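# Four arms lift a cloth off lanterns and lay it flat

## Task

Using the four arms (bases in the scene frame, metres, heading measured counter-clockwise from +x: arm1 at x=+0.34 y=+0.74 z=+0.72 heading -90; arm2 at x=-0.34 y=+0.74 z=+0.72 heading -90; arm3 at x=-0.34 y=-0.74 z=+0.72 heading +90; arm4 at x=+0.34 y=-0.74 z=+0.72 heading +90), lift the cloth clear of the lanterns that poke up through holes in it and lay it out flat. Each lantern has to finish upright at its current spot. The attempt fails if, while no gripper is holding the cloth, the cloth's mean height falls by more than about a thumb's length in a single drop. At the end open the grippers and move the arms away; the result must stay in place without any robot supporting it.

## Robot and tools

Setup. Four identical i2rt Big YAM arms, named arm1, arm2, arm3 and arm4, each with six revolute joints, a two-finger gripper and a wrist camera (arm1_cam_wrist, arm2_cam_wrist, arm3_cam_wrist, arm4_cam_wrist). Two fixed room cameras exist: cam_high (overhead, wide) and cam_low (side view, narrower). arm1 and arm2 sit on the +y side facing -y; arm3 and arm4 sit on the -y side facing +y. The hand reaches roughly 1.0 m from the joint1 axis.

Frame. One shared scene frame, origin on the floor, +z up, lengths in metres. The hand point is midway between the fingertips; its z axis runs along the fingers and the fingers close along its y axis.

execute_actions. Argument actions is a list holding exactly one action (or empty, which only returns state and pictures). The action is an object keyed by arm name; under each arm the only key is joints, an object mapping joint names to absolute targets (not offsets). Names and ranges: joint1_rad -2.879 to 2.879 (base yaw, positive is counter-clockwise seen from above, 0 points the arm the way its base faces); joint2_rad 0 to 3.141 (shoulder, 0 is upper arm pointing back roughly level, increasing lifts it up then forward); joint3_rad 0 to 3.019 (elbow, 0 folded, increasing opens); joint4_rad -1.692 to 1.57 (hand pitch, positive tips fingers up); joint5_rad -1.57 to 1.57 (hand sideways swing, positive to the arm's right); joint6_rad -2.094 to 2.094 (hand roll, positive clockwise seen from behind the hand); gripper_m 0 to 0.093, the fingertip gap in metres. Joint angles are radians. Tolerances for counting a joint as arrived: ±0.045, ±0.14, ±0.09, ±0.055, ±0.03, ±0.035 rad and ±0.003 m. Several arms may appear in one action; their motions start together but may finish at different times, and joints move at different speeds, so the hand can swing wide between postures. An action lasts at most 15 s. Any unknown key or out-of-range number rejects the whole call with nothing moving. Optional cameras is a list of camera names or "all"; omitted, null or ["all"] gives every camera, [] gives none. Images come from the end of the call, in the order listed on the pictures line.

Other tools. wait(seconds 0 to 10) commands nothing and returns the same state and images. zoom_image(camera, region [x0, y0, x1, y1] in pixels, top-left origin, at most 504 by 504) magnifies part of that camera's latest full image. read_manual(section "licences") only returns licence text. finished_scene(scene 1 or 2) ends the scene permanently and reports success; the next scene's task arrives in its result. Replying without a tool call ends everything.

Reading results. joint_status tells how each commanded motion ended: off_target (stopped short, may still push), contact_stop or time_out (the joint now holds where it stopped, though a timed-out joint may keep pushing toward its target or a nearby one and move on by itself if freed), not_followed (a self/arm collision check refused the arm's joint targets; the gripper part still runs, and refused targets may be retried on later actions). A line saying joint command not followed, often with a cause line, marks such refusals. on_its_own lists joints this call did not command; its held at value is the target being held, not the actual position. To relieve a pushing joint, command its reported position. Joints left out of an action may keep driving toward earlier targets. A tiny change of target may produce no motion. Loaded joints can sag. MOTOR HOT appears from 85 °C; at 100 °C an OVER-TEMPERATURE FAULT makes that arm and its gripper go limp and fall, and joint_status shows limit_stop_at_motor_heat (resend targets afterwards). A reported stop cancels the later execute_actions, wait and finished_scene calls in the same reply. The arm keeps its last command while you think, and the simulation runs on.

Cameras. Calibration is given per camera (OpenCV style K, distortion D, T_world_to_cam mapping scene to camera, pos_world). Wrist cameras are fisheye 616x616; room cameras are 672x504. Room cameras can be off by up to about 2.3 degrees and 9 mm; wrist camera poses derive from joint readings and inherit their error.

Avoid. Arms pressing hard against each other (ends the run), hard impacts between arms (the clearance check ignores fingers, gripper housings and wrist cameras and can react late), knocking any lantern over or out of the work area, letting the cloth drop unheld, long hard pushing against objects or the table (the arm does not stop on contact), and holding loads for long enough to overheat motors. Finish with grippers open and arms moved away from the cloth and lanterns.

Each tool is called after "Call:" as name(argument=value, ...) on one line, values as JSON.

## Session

Call:
execute_actions(actions=[])

Scene clock: 0.00 s.
Motor temperatures (°C, as the motors report them): arm1=[15 18 27 13 17 15] | arm2=[15 25 29 16 12 14] | arm3=[16 24 41 13 16 16] | arm4=[15 26 31 15 16 15]
arm1.joint_positions: joint1_rad=+0.012 joint2_rad=+0.434 joint3_rad=+1.472 joint4_rad=-1.544 joint5_rad=-0.013 joint6_rad=+0.015 gripper_m=+0.094
arm1.joint_status: not commanded
arm1.hand: x=+0.3435 y=+0.6194 z=+1.3723 quat_wxyz=(-0.373, -0.595, -0.627, +0.338) (m; scene frame)
arm2.joint_positions: joint1_rad=-0.001 joint2_rad=+0.454 joint3_rad=+1.451 joint4_rad=-1.549 joint5_rad=+0.003 joint6_rad=-0.008 gripper_m=+0.095
arm2.joint_status: not commanded
arm2.hand: x=-0.3347 y=+0.6107 z=+1.3225 quat_wxyz=(-0.343, -0.613, -0.623, +0.345) (m; scene frame)
arm3.joint_positions: joint1_rad=-0.002 joint2_rad=+0.431 joint3_rad=+1.467 joint4_rad=-1.527 joint5_rad=-0.012 joint6_rad=-0.014 gripper_m=+0.094
arm3.joint_status: not commanded
arm3.hand: x=-0.3394 y=-0.6191 z=+1.3555 quat_wxyz=(-0.358, +0.620, -0.596, -0.366) (m; scene frame)
arm4.joint_positions: joint1_rad=-0.009 joint2_rad=+0.438 joint3_rad=+1.462 joint4_rad=-1.553 joint5_rad=-0.013 joint6_rad=-0.001 gripper_m=+0.095
arm4.joint_status: not commanded
arm4.hand: x=+0.3388 y=-0.6202 z=+1.3018 quat_wxyz=(-0.357, +0.600, -0.627, -0.346) (m; scene frame)
pictures: arm1_cam_wrist, arm2_cam_wrist, arm3_cam_wrist, arm4_cam_wrist, cam_high, cam_low
Images, in order (width x height): arm1_cam_wrist 616x616, arm2_cam_wrist 616x616, arm3_cam_wrist 616x616, arm4_cam_wrist 616x616, cam_high 672x504, cam_low 672x504.

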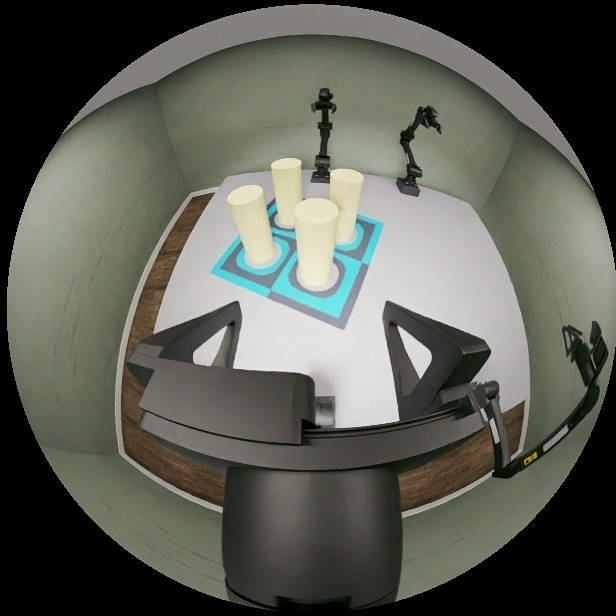

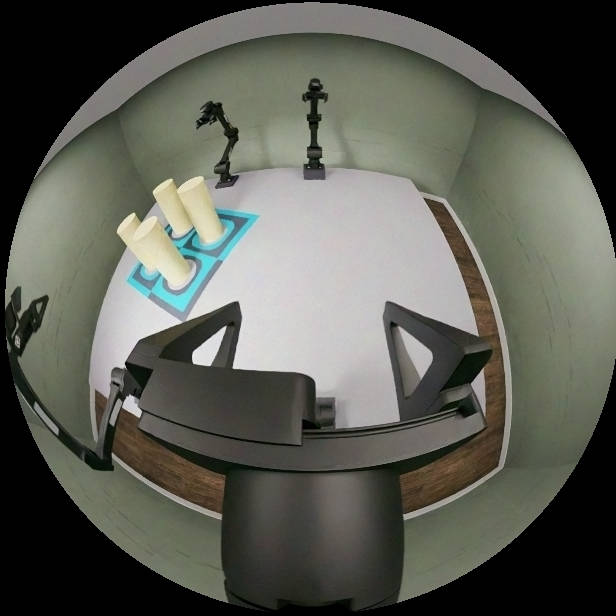

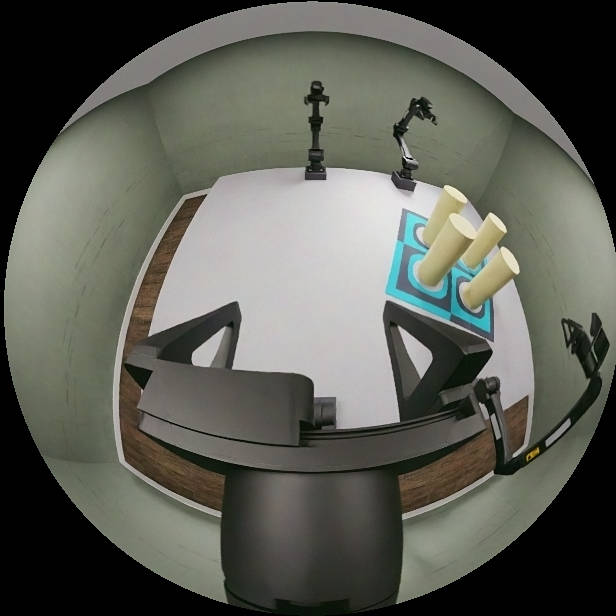

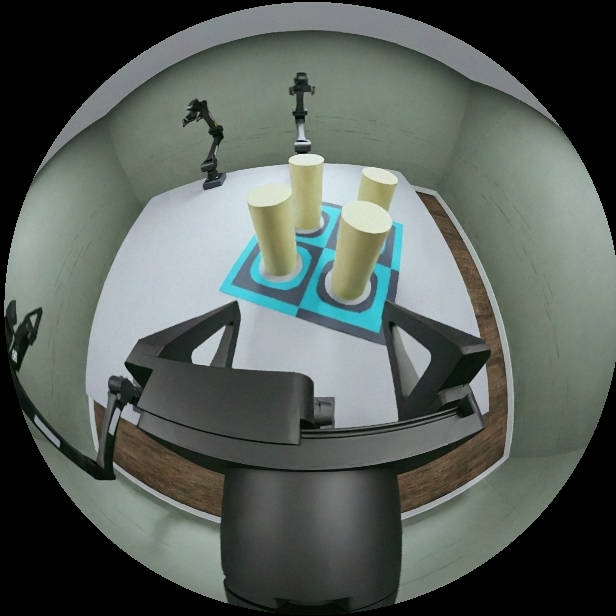

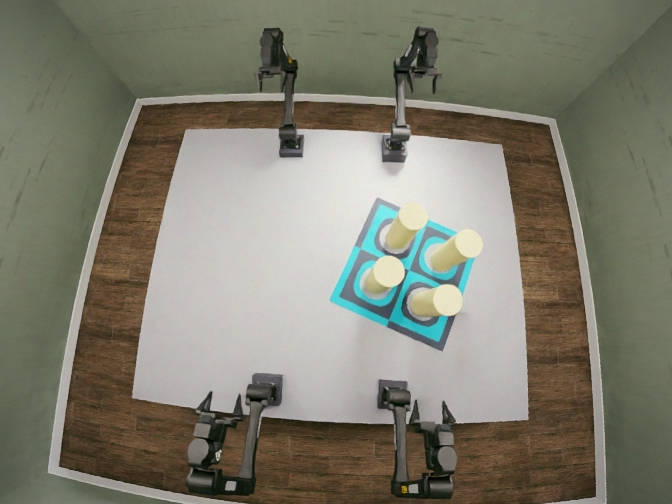

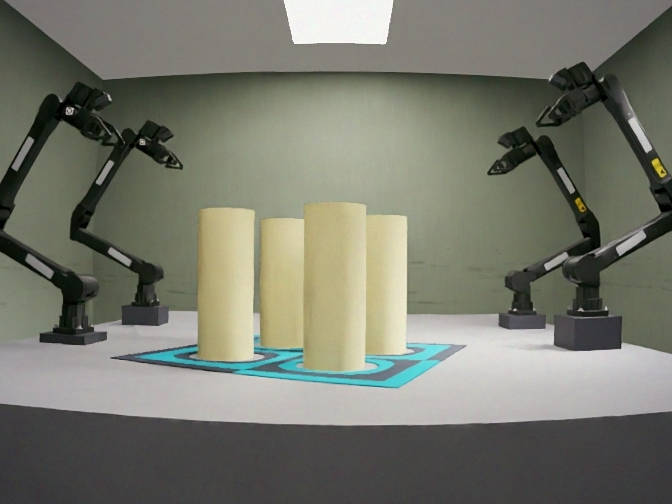

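Call:
zoom_image(camera="cam_high", region=[310, 180, 510, 370])

Call:
zoom_image(camera="cam_low", region=[90, 180, 490, 410])

Region (310, 180, 510, 370) of cam_high's 672x504 image, scaled by 2.520, with more detail than that image has; it fills the top 479 rows of this view, and the rest is white.

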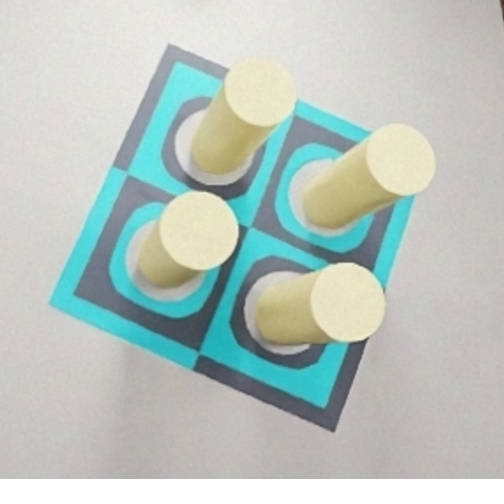

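Region (90, 180, 490, 410) of cam_low's 672x504 image, scaled by 1.260, with more detail than that image has; it fills the top 290 rows of this view, and the rest is white.

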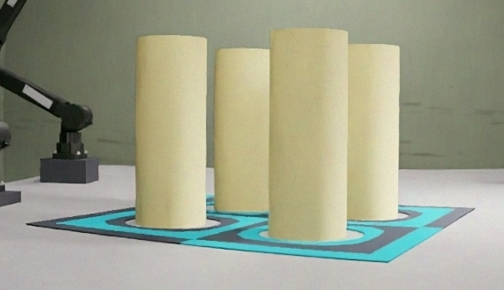

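Call:
zoom_image(camera="arm4_cam_wrist", region=[200, 140, 420, 360])

Call:
zoom_image(camera="arm1_cam_wrist", region=[190, 140, 410, 350])

Region (200, 140, 420, 360) of arm4_cam_wrist's 616x616 image, scaled by 2.291, with more detail than that image has.

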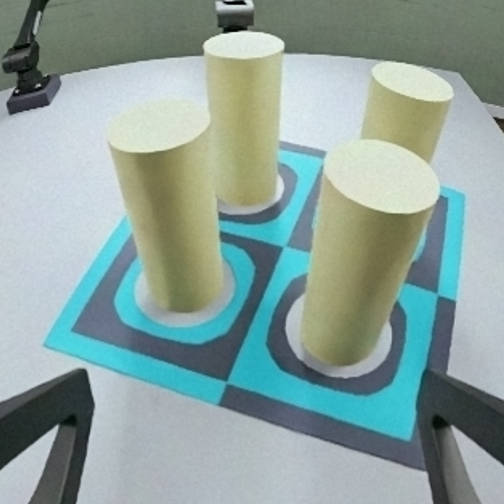

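Region (190, 140, 410, 350) of arm1_cam_wrist's 616x616 image, scaled by 2.291, with more detail than that image has; it fills the top 481 rows of this view, and the rest is white.

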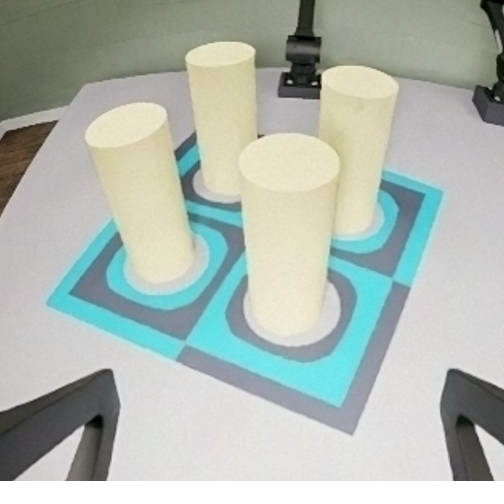

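Call:
execute_actions(actions=[{"arm1":{"joints":{"joint1_rad":0.62,"joint2_rad":1.3,"joint3_rad":2.27,"joint4_rad":-1.12,"joint5_rad":-0.08,"joint6_rad":-0.52,"gripper_m":0.093}},"arm2":{"joints":{"joint1_rad":0.935,"joint2_rad":1.3,"joint3_rad":1.93,"joint4_rad":-1.21,"joint5_rad":0.0,"joint6_rad":1.335,"gripper_m":0.093}},"arm3":{"joints":{"joint1_rad":-0.618,"joint2_rad":1.2,"joint3_rad":1.57,"joint4_rad":-1.13,"joint5_rad":0.05,"joint6_rad":-0.22,"gripper_m":0.093}},"arm4":{"joints":{"joint1_rad":-0.82,"joint5_rad":-0.05,"joint6_rad":-0.49,"gripper_m":0.093}}}], cameras=["cam_high"])

Scene clock: 122.07 s.
Motor temperatures (°C, as the motors report them): arm1=[15 17 30 13 17 15] | arm2=[15 22 32 16 12 14] | arm3=[16 23 44 13 16 16] | arm4=[15 23 34 15 16 14]
arm1.joint_positions: joint1_rad=+0.614 joint2_rad=+1.302 joint3_rad=+2.225 joint4_rad=-1.140 joint5_rad=-0.078 joint6_rad=-0.513 gripper_m=+0.093
arm1.joint_status: all done
arm1.hand: x=+0.6260 y=+0.3807 z=+1.5744 quat_wxyz=(-0.494, -0.131, -0.770, +0.382) (m; scene frame)
arm2.joint_positions: joint1_rad=+0.939 joint2_rad=+1.295 joint3_rad=+1.905 joint4_rad=-1.219 joint5_rad=-0.001 joint6_rad=+1.325 gripper_m=+0.093
arm2.joint_status: all done
arm2.hand: x=+0.0705 y=+0.4478 z=+1.3641 quat_wxyz=(-0.433, -0.733, -0.499, -0.160) (m; scene frame)
arm3.joint_positions: joint1_rad=-0.615 joint2_rad=+1.192 joint3_rad=+1.558 joint4_rad=-1.151 joint5_rad=+0.047 joint6_rad=-0.211 gripper_m=+0.093
arm3.joint_status: all done
arm3.hand: x=-0.0616 y=-0.3488 z=+1.2615 quat_wxyz=(-0.362, +0.510, -0.771, -0.120) (m; scene frame)
arm4.joint_positions: joint1_rad=-0.816 joint2_rad=+0.438 joint3_rad=+1.462 joint4_rad=-1.553 joint5_rad=-0.049 joint6_rad=-0.477 gripper_m=+0.093
arm4.joint_status: all done
arm4.hand: x=+0.4187 y=-0.6553 z=+1.3021 quat_wxyz=(-0.492, +0.496, -0.711, -0.078) (m; scene frame)
pictures: cam_high
Images, in order (width x height): cam_high 672x504.

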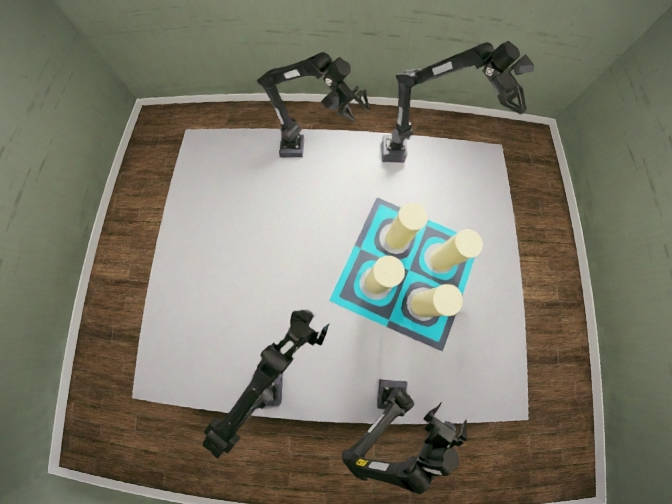

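Call:
execute_actions(actions=[{"arm1":{"joints":{"joint2_rad":2.40,"joint4_rad":-1.11}},"arm2":{"joints":{"joint2_rad":2.17,"joint4_rad":-1.225}},"arm3":{"joints":{"joint2_rad":1.955,"joint4_rad":-1.125}},"arm4":{"joints":{"joint2_rad":1.37,"joint3_rad":0.88,"joint4_rad":-1.08}}}])

Scene clock: 129.93 s.
Motor temperatures (°C, as the motors report them): arm1=[15 17 31 13 17 15] | arm2=[15 22 33 16 12 14] | arm3=[16 23 46 14 16 16] | arm4=[15 23 34 15 16 14]
arm1.joint_positions: joint1_rad=+0.614 joint2_rad=+2.420 joint3_rad=+2.248 joint4_rad=-1.118 joint5_rad=-0.078 joint6_rad=-0.513 gripper_m=+0.093
arm1.joint_status: all done
arm1.hand: x=+0.8344 y=+0.1205 z=+0.8357 quat_wxyz=(-0.131, -0.189, -0.971, +0.058) (m; scene frame)
arm2.joint_positions: joint1_rad=+0.939 joint2_rad=+2.185 joint3_rad=+1.906 joint4_rad=-1.219 joint5_rad=-0.001 joint6_rad=+1.326 gripper_m=+0.093
arm2.joint_status: all done
arm2.hand: x=+0.2179 y=+0.3433 z=+0.8224 quat_wxyz=(-0.033, -0.827, -0.562, -0.013) (m; scene frame)
arm3.joint_positions: joint1_rad=-0.615 joint2_rad=+1.955 joint3_rad=+1.558 joint4_rad=-1.138 joint5_rad=+0.047 joint6_rad=-0.211 gripper_m=+0.093
arm3.joint_status: all done
arm3.hand: x=+0.0020 y=-0.2584 z=+0.8533 quat_wxyz=(-0.024, +0.558, -0.829, +0.018) (m; scene frame)
arm4.joint_positions: joint1_rad=-0.816 joint2_rad=+1.365 joint3_rad=+0.857 joint4_rad=-1.093 joint5_rad=-0.049 joint6_rad=-0.477 gripper_m=+0.093
arm4.joint_status: all done
arm4.hand: x=+0.5849 y=-0.5137 z=+0.8303 quat_wxyz=(+0.019, +0.560, -0.828, -0.021) (m; scene frame)
pictures: arm1_cam_wrist, arm2_cam_wrist, arm3_cam_wrist, arm4_cam_wrist, cam_high, cam_low
camera_calibration (this result's frames):
arm1_cam_wrist: T_world_to_cam=[[-0.390378, -0.91727, 0.078871, 0.37353], [-0.857047, 0.393362, 0.332772, 0.395488], [-0.336266, 0.0623108, -0.939703, 1.18251], [0, 0, 0, 1]] pos_world=[0.882408, 0.113375, 0.95014]
arm2_cam_wrist: T_world_to_cam=[[-0.928224, 0.366525, -0.0637081, 0.131034], [0.271241, 0.783976, 0.5584, -0.778439], [0.254613, 0.50104, -0.827122, 0.583516], [0, 0, 0, 1]] pos_world=[0.184203, 0.269884, 0.925667]
arm3_cam_wrist: T_world_to_cam=[[0.92097, -0.385969, 0.0533144, -0.143296], [-0.347417, -0.751514, 0.560828, -0.668731], [-0.176395, -0.535028, -0.826214, 0.691688], [0, 0, 0, 1]] pos_world=[0.0216528, -0.187796, 0.954165]
arm4_cam_wrist: T_world_to_cam=[[0.927188, -0.369846, -0.0594772, -0.680258], [-0.268054, -0.76597, 0.584326, -0.720514], [-0.261668, -0.525837, -0.809336, 0.67914], [0, 0, 0, 1]] pos_world=[0.615299, -0.446366, 0.930208]
Images, in order (width x height): arm1_cam_wrist 616x616, arm2_cam_wrist 616x616, arm3_cam_wrist 616x616, arm4_cam_wrist 616x616, cam_high 672x504, cam_low 672x504.

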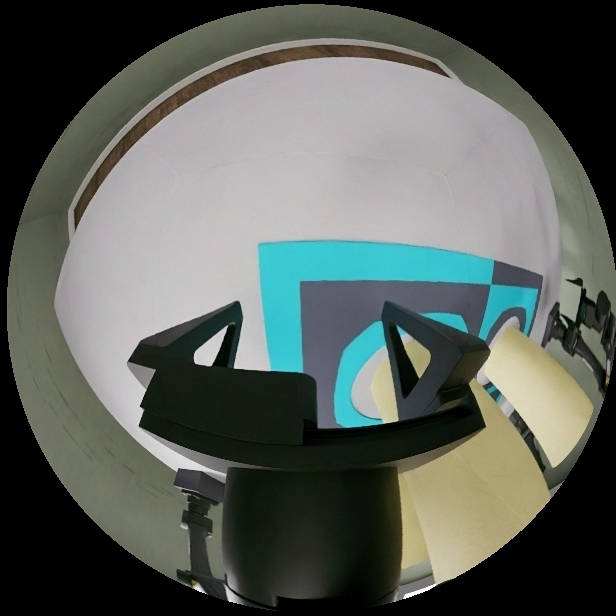

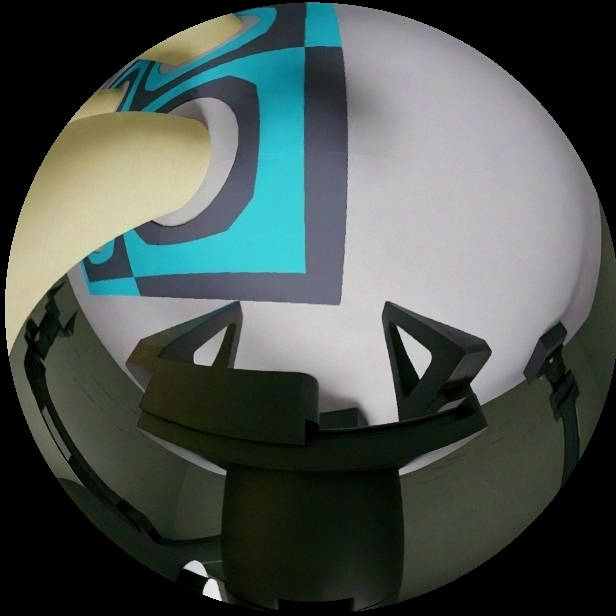

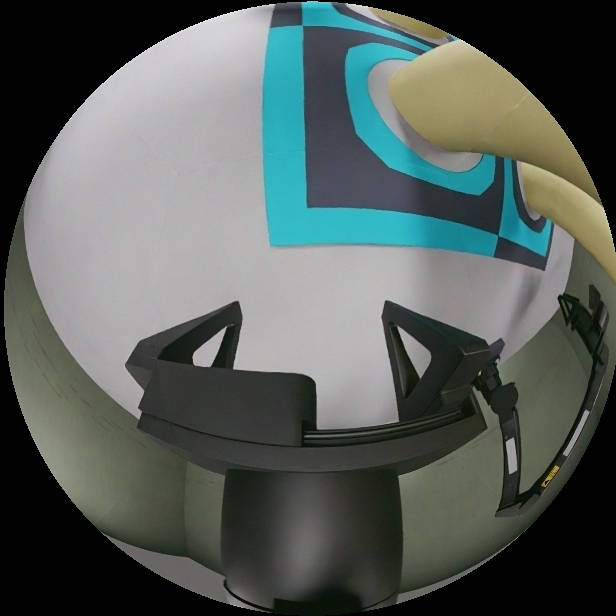

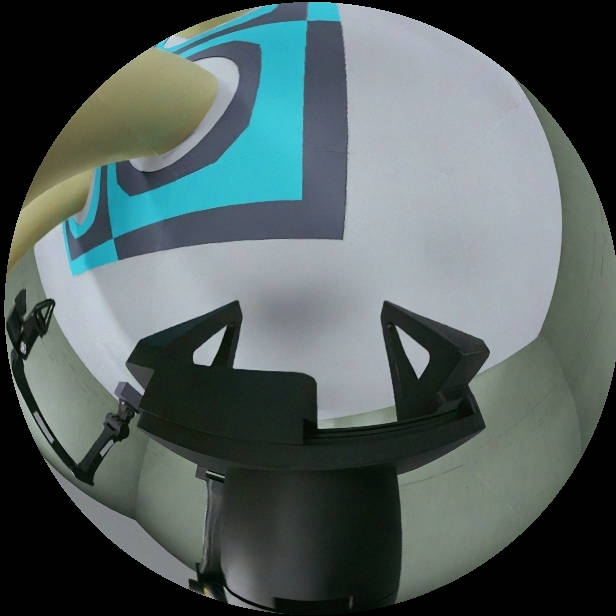

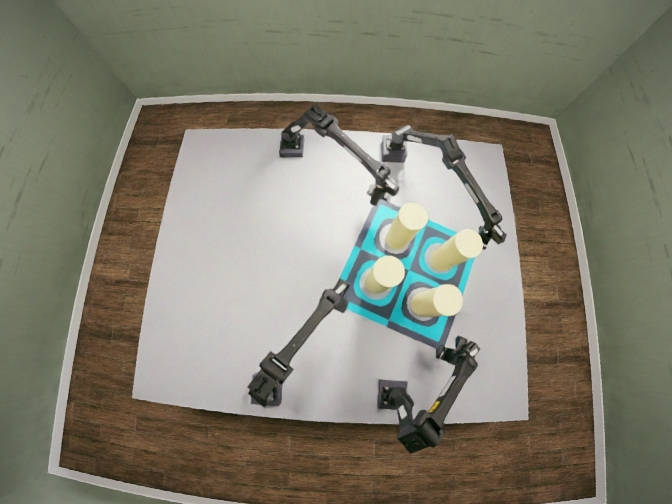

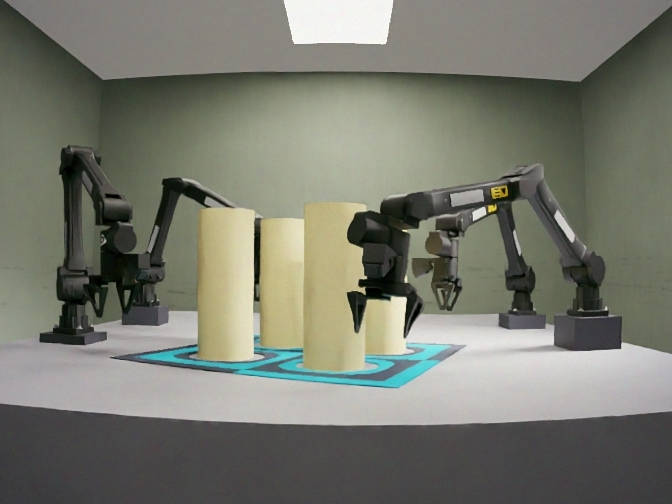

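Call:
zoom_image(camera="arm1_cam_wrist", region=[200, 200, 440, 400])

Call:
zoom_image(camera="arm2_cam_wrist", region=[200, 140, 440, 340])

Call:
zoom_image(camera="arm3_cam_wrist", region=[200, 120, 440, 320])

Call:
zoom_image(camera="arm4_cam_wrist", region=[200, 120, 440, 320])

Region (200, 200, 440, 400) of arm1_cam_wrist's 616x616 image, scaled by 2.100, with more detail than that image has.

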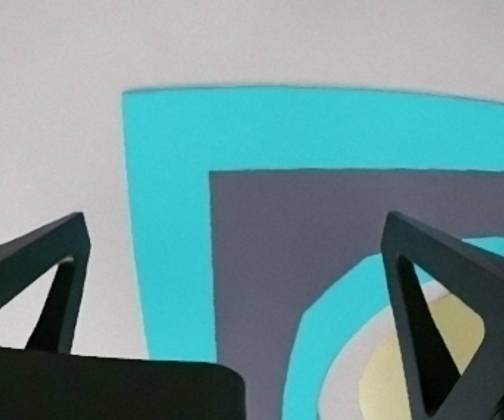

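Region (200, 140, 440, 340) of arm2_cam_wrist's 616x616 image, scaled by 2.100, with more detail than that image has.

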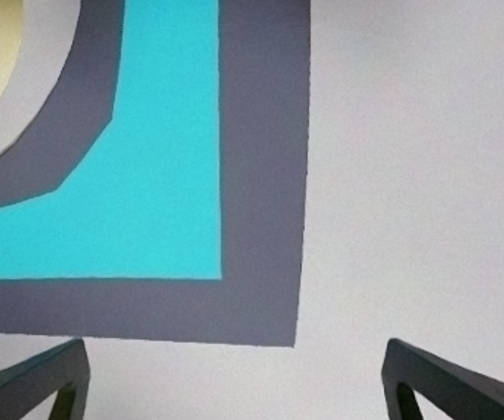

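Region (200, 120, 440, 320) of arm3_cam_wrist's 616x616 image, scaled by 2.100, with more detail than that image has.

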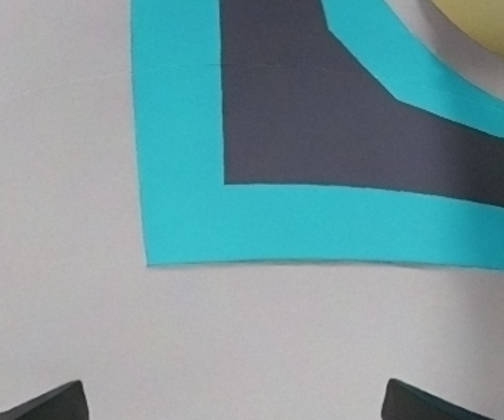

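Region (200, 120, 440, 320) of arm4_cam_wrist's 616x616 image, scaled by 2.100, with more detail than that image has.

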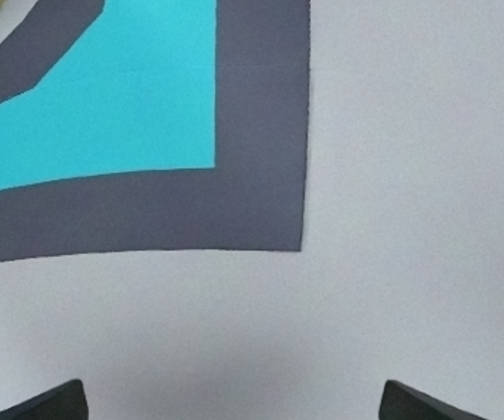

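Call:
execute_actions(actions=[{"arm1":{"joints":{"joint1_rad":0.632,"joint2_rad":2.495,"joint3_rad":2.215,"joint4_rad":-1.035}},"arm2":{"joints":{"joint1_rad":0.965,"joint2_rad":2.32,"joint3_rad":1.965,"joint4_rad":-1.11,"joint6_rad":1.36}},"arm3":{"joints":{"joint1_rad":-0.595,"joint2_rad":2.195,"joint3_rad":1.745,"joint4_rad":-1.07,"joint6_rad":-0.185}},"arm4":{"joints":{"joint1_rad":-0.70,"joint2_rad":1.585,"joint3_rad":0.885,"joint4_rad":-0.84,"joint6_rad":-0.345}}}])

Scene clock: 205.80 s.
Motor temperatures (°C, as the motors report them): arm1=[15 26 34 13 17 15] | arm2=[15 31 36 16 12 14] | arm3=[16 28 47 13 16 16] | arm4=[15 22 36 15 16 15]
arm1.joint_positions: joint1_rad=+0.624 joint2_rad=+2.486 joint3_rad=+2.221 joint4_rad=-1.054 joint5_rad=-0.078 joint6_rad=-0.513 gripper_m=+0.093
arm1.joint_status: all done
arm1.hand: x=+0.8393 y=+0.1280 z=+0.7769 quat_wxyz=(-0.120, -0.185, -0.974, +0.048) (m; scene frame)
arm2.joint_positions: joint1_rad=+0.961 joint2_rad=+2.293 joint3_rad=+1.939 joint4_rad=-1.124 joint5_rad=-0.001 joint6_rad=+1.351 gripper_m=+0.093
arm2.joint_status: all done
arm2.hand: x=+0.2462 y=+0.3423 z=+0.7650 quat_wxyz=(-0.042, -0.827, -0.560, -0.018) (m; scene frame)
arm3.joint_positions: joint1_rad=-0.608 joint2_rad=+2.194 joint3_rad=+1.717 joint4_rad=-1.080 joint5_rad=+0.047 joint6_rad=-0.194 gripper_m=+0.093
arm3.joint_status: all done
arm3.hand: x=+0.0280 y=-0.2121 z=+0.7676 quat_wxyz=(-0.014, +0.554, -0.832, +0.022) (m; scene frame)
arm4.joint_positions: joint1_rad=-0.693 joint2_rad=+1.596 joint3_rad=+0.857 joint4_rad=-0.853 joint5_rad=-0.049 joint6_rad=-0.358 gripper_m=+0.093
arm4.joint_status: all done
arm4.hand: x=+0.5815 y=-0.4558 z=+0.7508 quat_wxyz=(+0.017, +0.561, -0.827, -0.020) (m; scene frame)
pictures: arm1_cam_wrist, arm2_cam_wrist, arm3_cam_wrist, arm4_cam_wrist, cam_high, cam_low
camera_calibration (this result's frames):
arm1_cam_wrist: T_world_to_cam=[[-0.379428, -0.922975, 0.0644266, 0.389767], [-0.854752, 0.376333, 0.357452, 0.397388], [-0.354165, 0.0805586, -0.931707, 1.13488], [0, 0, 0, 1]] pos_world=[0.889491, 0.118771, 0.890216]
arm2_cam_wrist: T_world_to_cam=[[-0.9259, 0.368194, -0.0845118, 0.168712], [0.263096, 0.789035, 0.555162, -0.750544], [0.27109, 0.49179, -0.827438, 0.528662], [0, 0, 0, 1]] pos_world=[0.210361, 0.270096, 0.868366]
arm3_cam_wrist: T_world_to_cam=[[0.917676, -0.39429, 0.0490531, -0.143184], [-0.348165, -0.738488, 0.577423, -0.586831], [-0.191447, -0.546965, -0.81497, 0.639506], [0, 0, 0, 1]] pos_world=[0.0495136, -0.140035, 0.867052]
arm4_cam_wrist: T_world_to_cam=[[0.928908, -0.366114, -0.0555897, -0.662685], [-0.2675, -0.767215, 0.582945, -0.630502], [-0.256074, -0.526632, -0.810608, 0.641691], [0, 0, 0, 1]] pos_world=[0.611234, -0.388414, 0.850869]
Images, in order (width x height): arm1_cam_wrist 616x616, arm2_cam_wrist 616x616, arm3_cam_wrist 616x616, arm4_cam_wrist 616x616, cam_high 672x504, cam_low 672x504.

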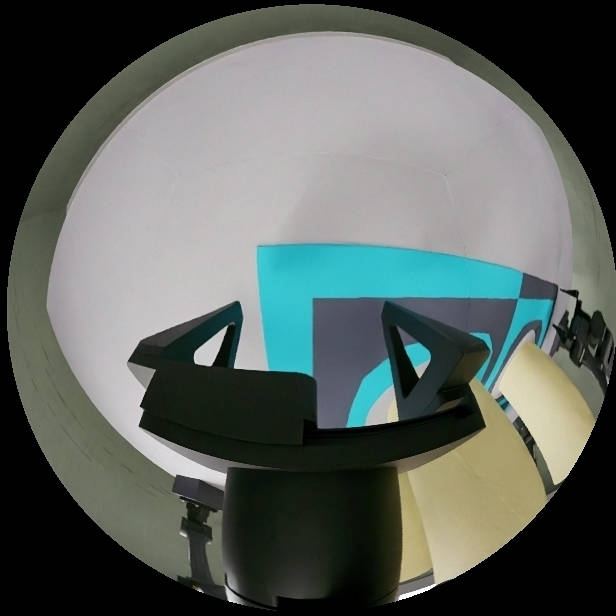

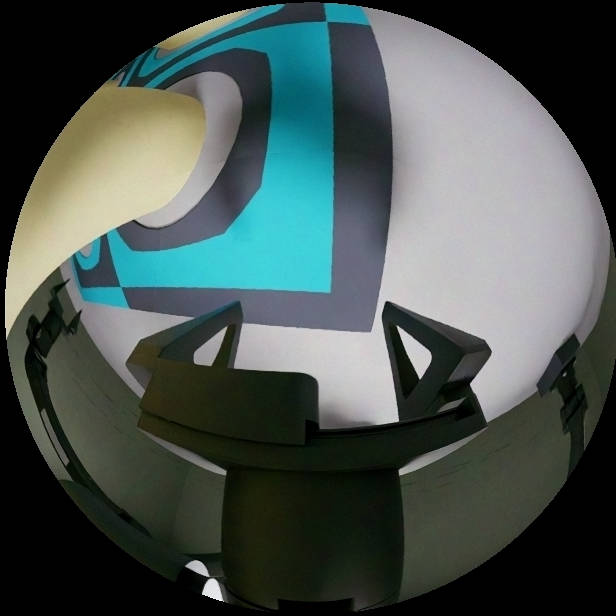

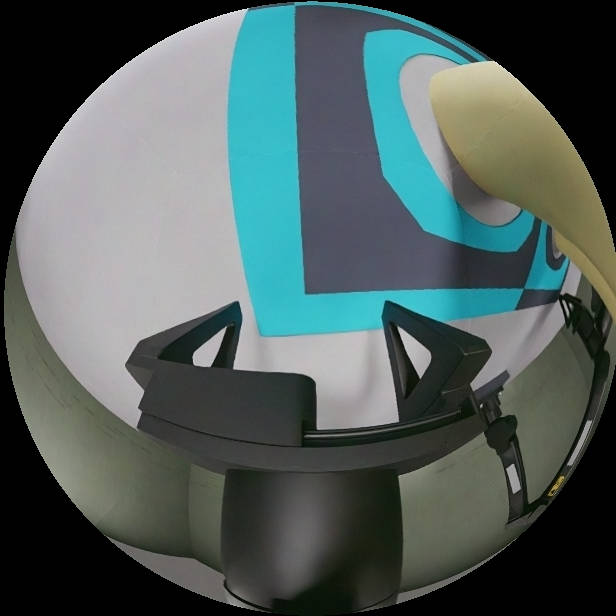

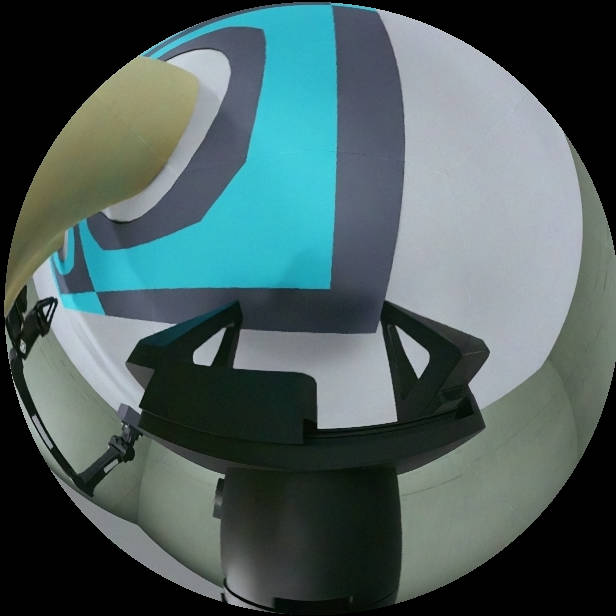

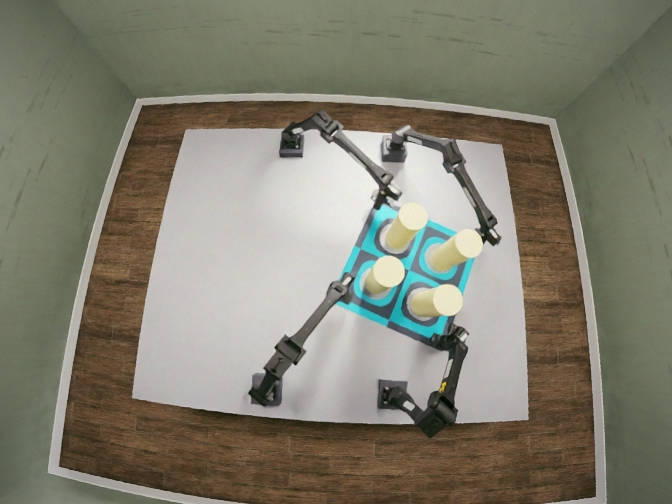

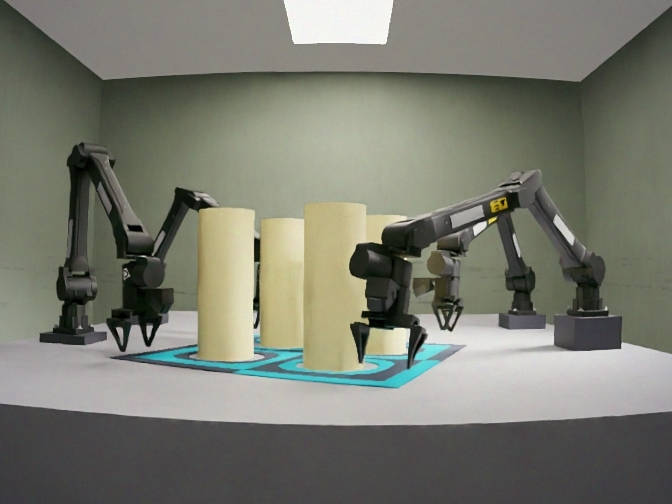

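Call:
zoom_image(camera="arm1_cam_wrist", region=[200, 210, 420, 390])

Call:
zoom_image(camera="arm2_cam_wrist", region=[210, 190, 430, 370])

Call:
zoom_image(camera="arm3_cam_wrist", region=[200, 190, 420, 370])

Call:
zoom_image(camera="arm4_cam_wrist", region=[210, 190, 430, 370])

Region (200, 210, 420, 390) of arm1_cam_wrist's 616x616 image, scaled by 2.291, with more detail than that image has; it fills the top 412 rows of this view, and the rest is white.

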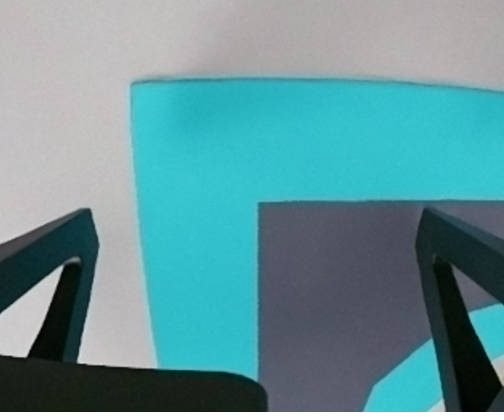

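Region (210, 190, 430, 370) of arm2_cam_wrist's 616x616 image, scaled by 2.291, with more detail than that image has; it fills the top 412 rows of this view, and the rest is white.

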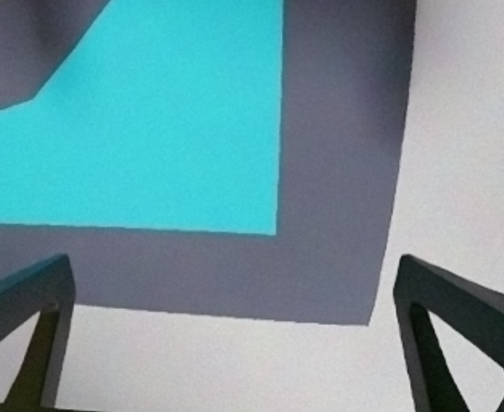

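Region (200, 190, 420, 370) of arm3_cam_wrist's 616x616 image, scaled by 2.291, with more detail than that image has; it fills the top 412 rows of this view, and the rest is white.

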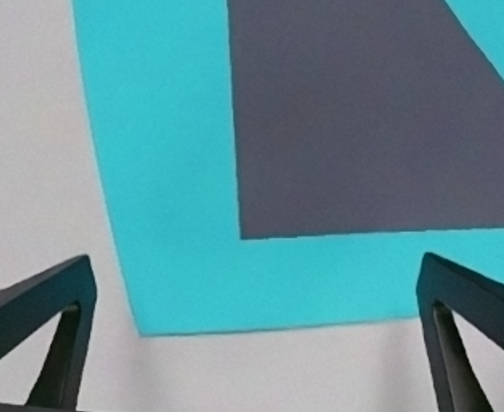

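Region (210, 190, 430, 370) of arm4_cam_wrist's 616x616 image, scaled by 2.291, with more detail than that image has; it fills the top 412 rows of this view, and the rest is white.

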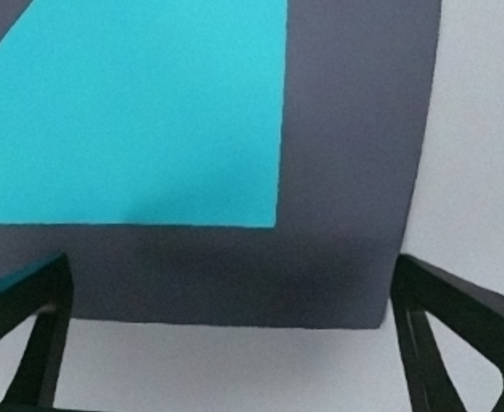

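Call:
execute_actions(actions=[{"arm1":{"joints":{"joint2_rad":2.545}},"arm2":{"joints":{"joint1_rad":0.98,"joint2_rad":2.367,"joint3_rad":1.905,"joint4_rad":-1.063,"joint6_rad":1.375}},"arm3":{"joints":{"joint1_rad":-0.584,"joint2_rad":2.245,"joint6_rad":-0.175}},"arm4":{"joints":{"joint1_rad":-0.725,"joint2_rad":1.655,"joint4_rad":-0.787,"joint6_rad":-0.39}}}])

Scene clock: 296.20 s.
Motor temperatures (°C, as the motors report them): arm1=[15 27 31 13 17 15] | arm2=[15 32 37 16 12 14] | arm3=[16 32 49 13 16 16] | arm4=[15 23 35 15 16 15]
arm1.joint_positions: joint1_rad=+0.624 joint2_rad=+2.525 joint3_rad=+2.221 joint4_rad=-1.051 joint5_rad=-0.080 joint6_rad=-0.514 gripper_m=+0.093
arm1.joint_status: all done
arm1.hand: x=+0.8358 y=+0.1337 z=+0.7466 quat_wxyz=(-0.107, -0.186, -0.976, +0.035) (m; scene frame)
arm2.joint_positions: joint1_rad=+0.973 joint2_rad=+2.324 joint3_rad=+1.907 joint4_rad=-1.079 joint5_rad=-0.001 joint6_rad=+1.366 gripper_m=+0.093
arm2.joint_status: all done
arm2.hand: x=+0.2458 y=+0.3530 z=+0.7327 quat_wxyz=(-0.033, -0.828, -0.559, -0.015) (m; scene frame)
arm3.joint_positions: joint1_rad=-0.595 joint2_rad=+2.213 joint3_rad=+1.717 joint4_rad=-1.080 joint5_rad=+0.047 joint6_rad=-0.184 gripper_m=+0.093
arm3.joint_status: all done
arm3.hand: x=+0.0197 y=-0.2101 z=+0.7563 quat_wxyz=(-0.006, +0.556, -0.831, +0.026) (m; scene frame)
arm4.joint_positions: joint1_rad=-0.722 joint2_rad=+1.649 joint3_rad=+0.859 joint4_rad=-0.798 joint5_rad=-0.049 joint6_rad=-0.377 gripper_m=+0.093
arm4.joint_status: all done
arm4.hand: x=+0.5951 y=-0.4577 z=+0.7325 quat_wxyz=(+0.014, +0.557, -0.830, -0.021) (m; scene frame)
pictures: arm1_cam_wrist, arm2_cam_wrist, arm3_cam_wrist, arm4_cam_wrist, cam_high, cam_low
camera_calibration (this result's frames):
arm1_cam_wrist: T_world_to_cam=[[-0.376953, -0.925145, 0.0448762, 0.408417], [-0.847211, 0.36397, 0.386989, 0.376427], [-0.374354, 0.107857, -0.920992, 1.11024], [0, 0, 0, 1]] pos_world=[0.888491, 0.121089, 0.858525]
arm2_cam_wrist: T_world_to_cam=[[-0.926041, 0.371444, -0.0669171, 0.147687], [0.273212, 0.782051, 0.560135, -0.744584], [0.260391, 0.500425, -0.825694, 0.495103], [0, 0, 0, 1]] pos_world=[0.211273, 0.279684, 0.835754]
arm3_cam_wrist: T_world_to_cam=[[0.919166, -0.391194, 0.0458354, -0.131209], [-0.340485, -0.730685, 0.591751, -0.591021], [-0.197998, -0.559524, -0.804817, 0.619611], [0, 0, 0, 1]] pos_world=[0.0420502, -0.136491, 0.854425]
arm4_cam_wrist: T_world_to_cam=[[0.925306, -0.375408, -0.0536457, -0.680536], [-0.277754, -0.767223, 0.578119, -0.607979], [-0.258189, -0.520037, -0.814187, 0.636201], [0, 0, 0, 1]] pos_world=[0.625095, -0.391086, 0.832964]
Images, in order (width x height): arm1_cam_wrist 616x616, arm2_cam_wrist 616x616, arm3_cam_wrist 616x616, arm4_cam_wrist 616x616, cam_high 672x504, cam_low 672x504.

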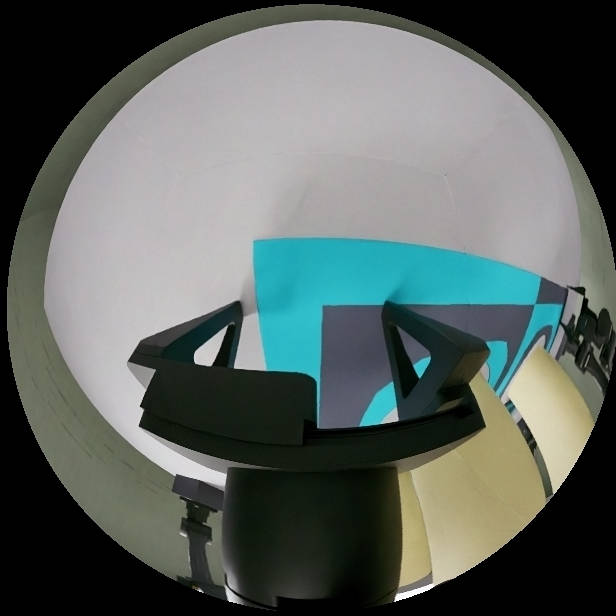

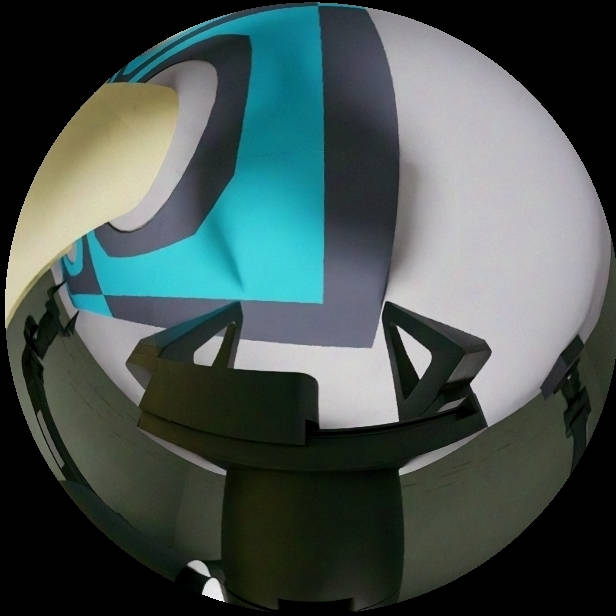

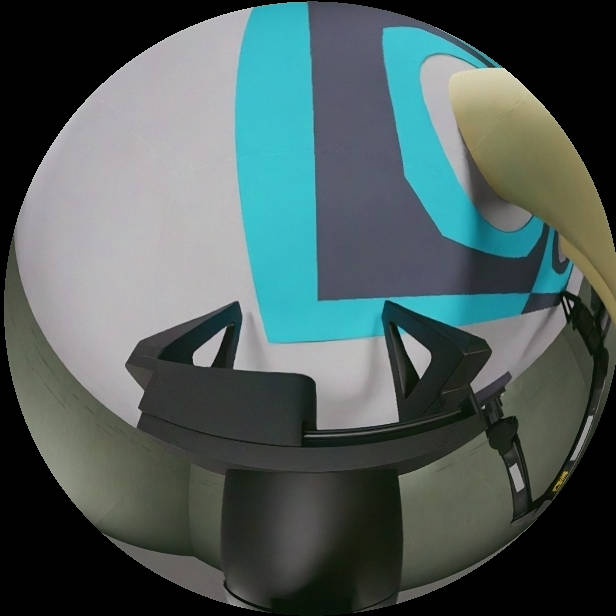

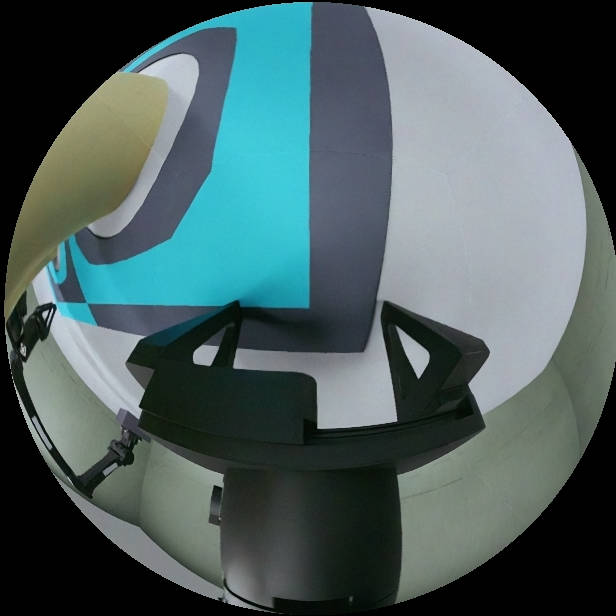

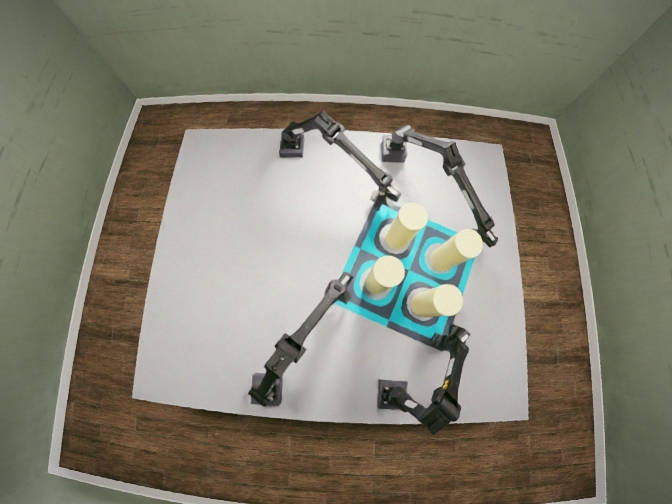

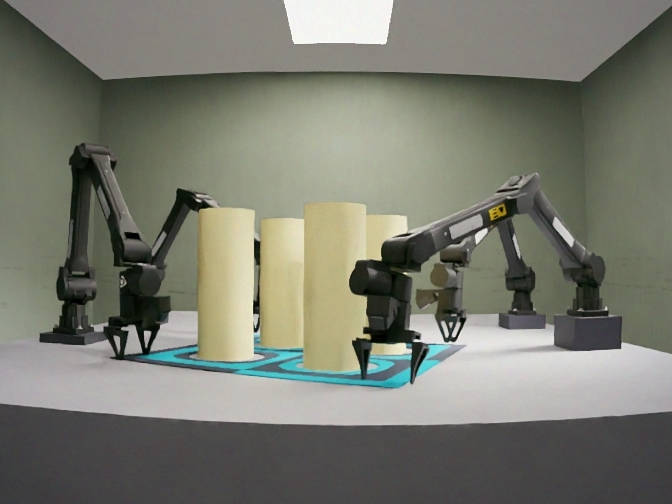

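Call:
zoom_image(camera="cam_low", region=[330, 310, 490, 400])

Call:
zoom_image(camera="cam_low", region=[80, 300, 240, 390])

Call:
zoom_image(camera="arm1_cam_wrist", region=[200, 210, 420, 390])

Call:
zoom_image(camera="arm2_cam_wrist", region=[210, 190, 430, 370])

Call:
zoom_image(camera="arm3_cam_wrist", region=[200, 190, 420, 370])

Call:
zoom_image(camera="arm4_cam_wrist", region=[210, 190, 430, 370])

Region (330, 310, 490, 400) of cam_low's 672x504 image, scaled by 3.150, with more detail than that image has; it fills the top 284 rows of this view, and the rest is white.

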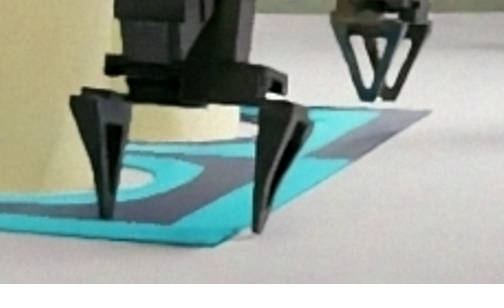

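Region (80, 300, 240, 390) of cam_low's 672x504 image, scaled by 3.150, with more detail than that image has; it fills the top 284 rows of this view, and the rest is white.

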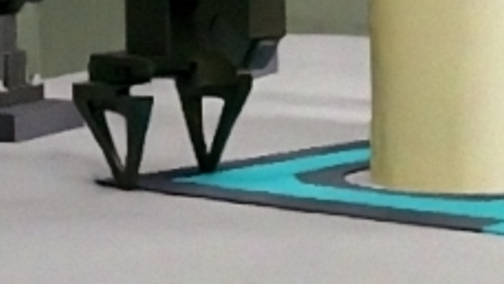

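Region (200, 210, 420, 390) of arm1_cam_wrist's 616x616 image, scaled by 2.291, with more detail than that image has; it fills the top 412 rows of this view, and the rest is white.

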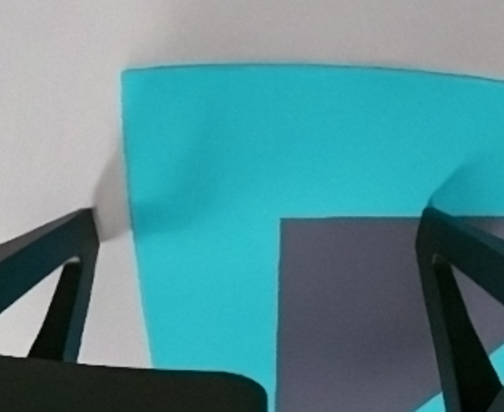

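Region (210, 190, 430, 370) of arm2_cam_wrist's 616x616 image, scaled by 2.291, with more detail than that image has; it fills the top 412 rows of this view, and the rest is white.

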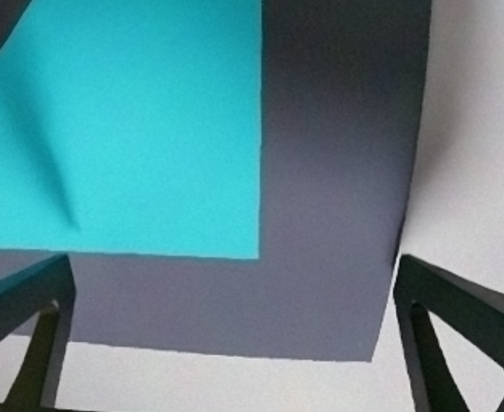

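Region (200, 190, 420, 370) of arm3_cam_wrist's 616x616 image, scaled by 2.291, with more detail than that image has; it fills the top 412 rows of this view, and the rest is white.

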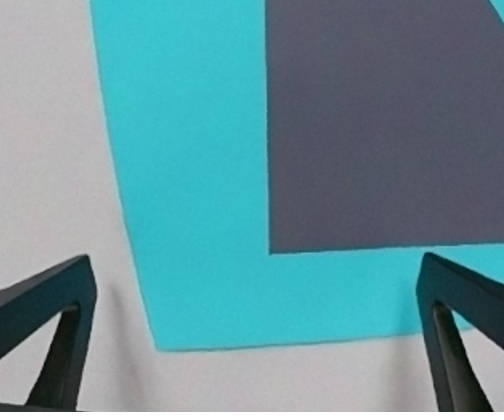

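Region (210, 190, 430, 370) of arm4_cam_wrist's 616x616 image, scaled by 2.291, with more detail than that image has; it fills the top 412 rows of this view, and the rest is white.

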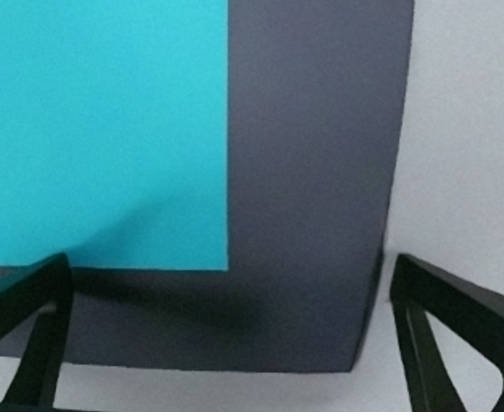

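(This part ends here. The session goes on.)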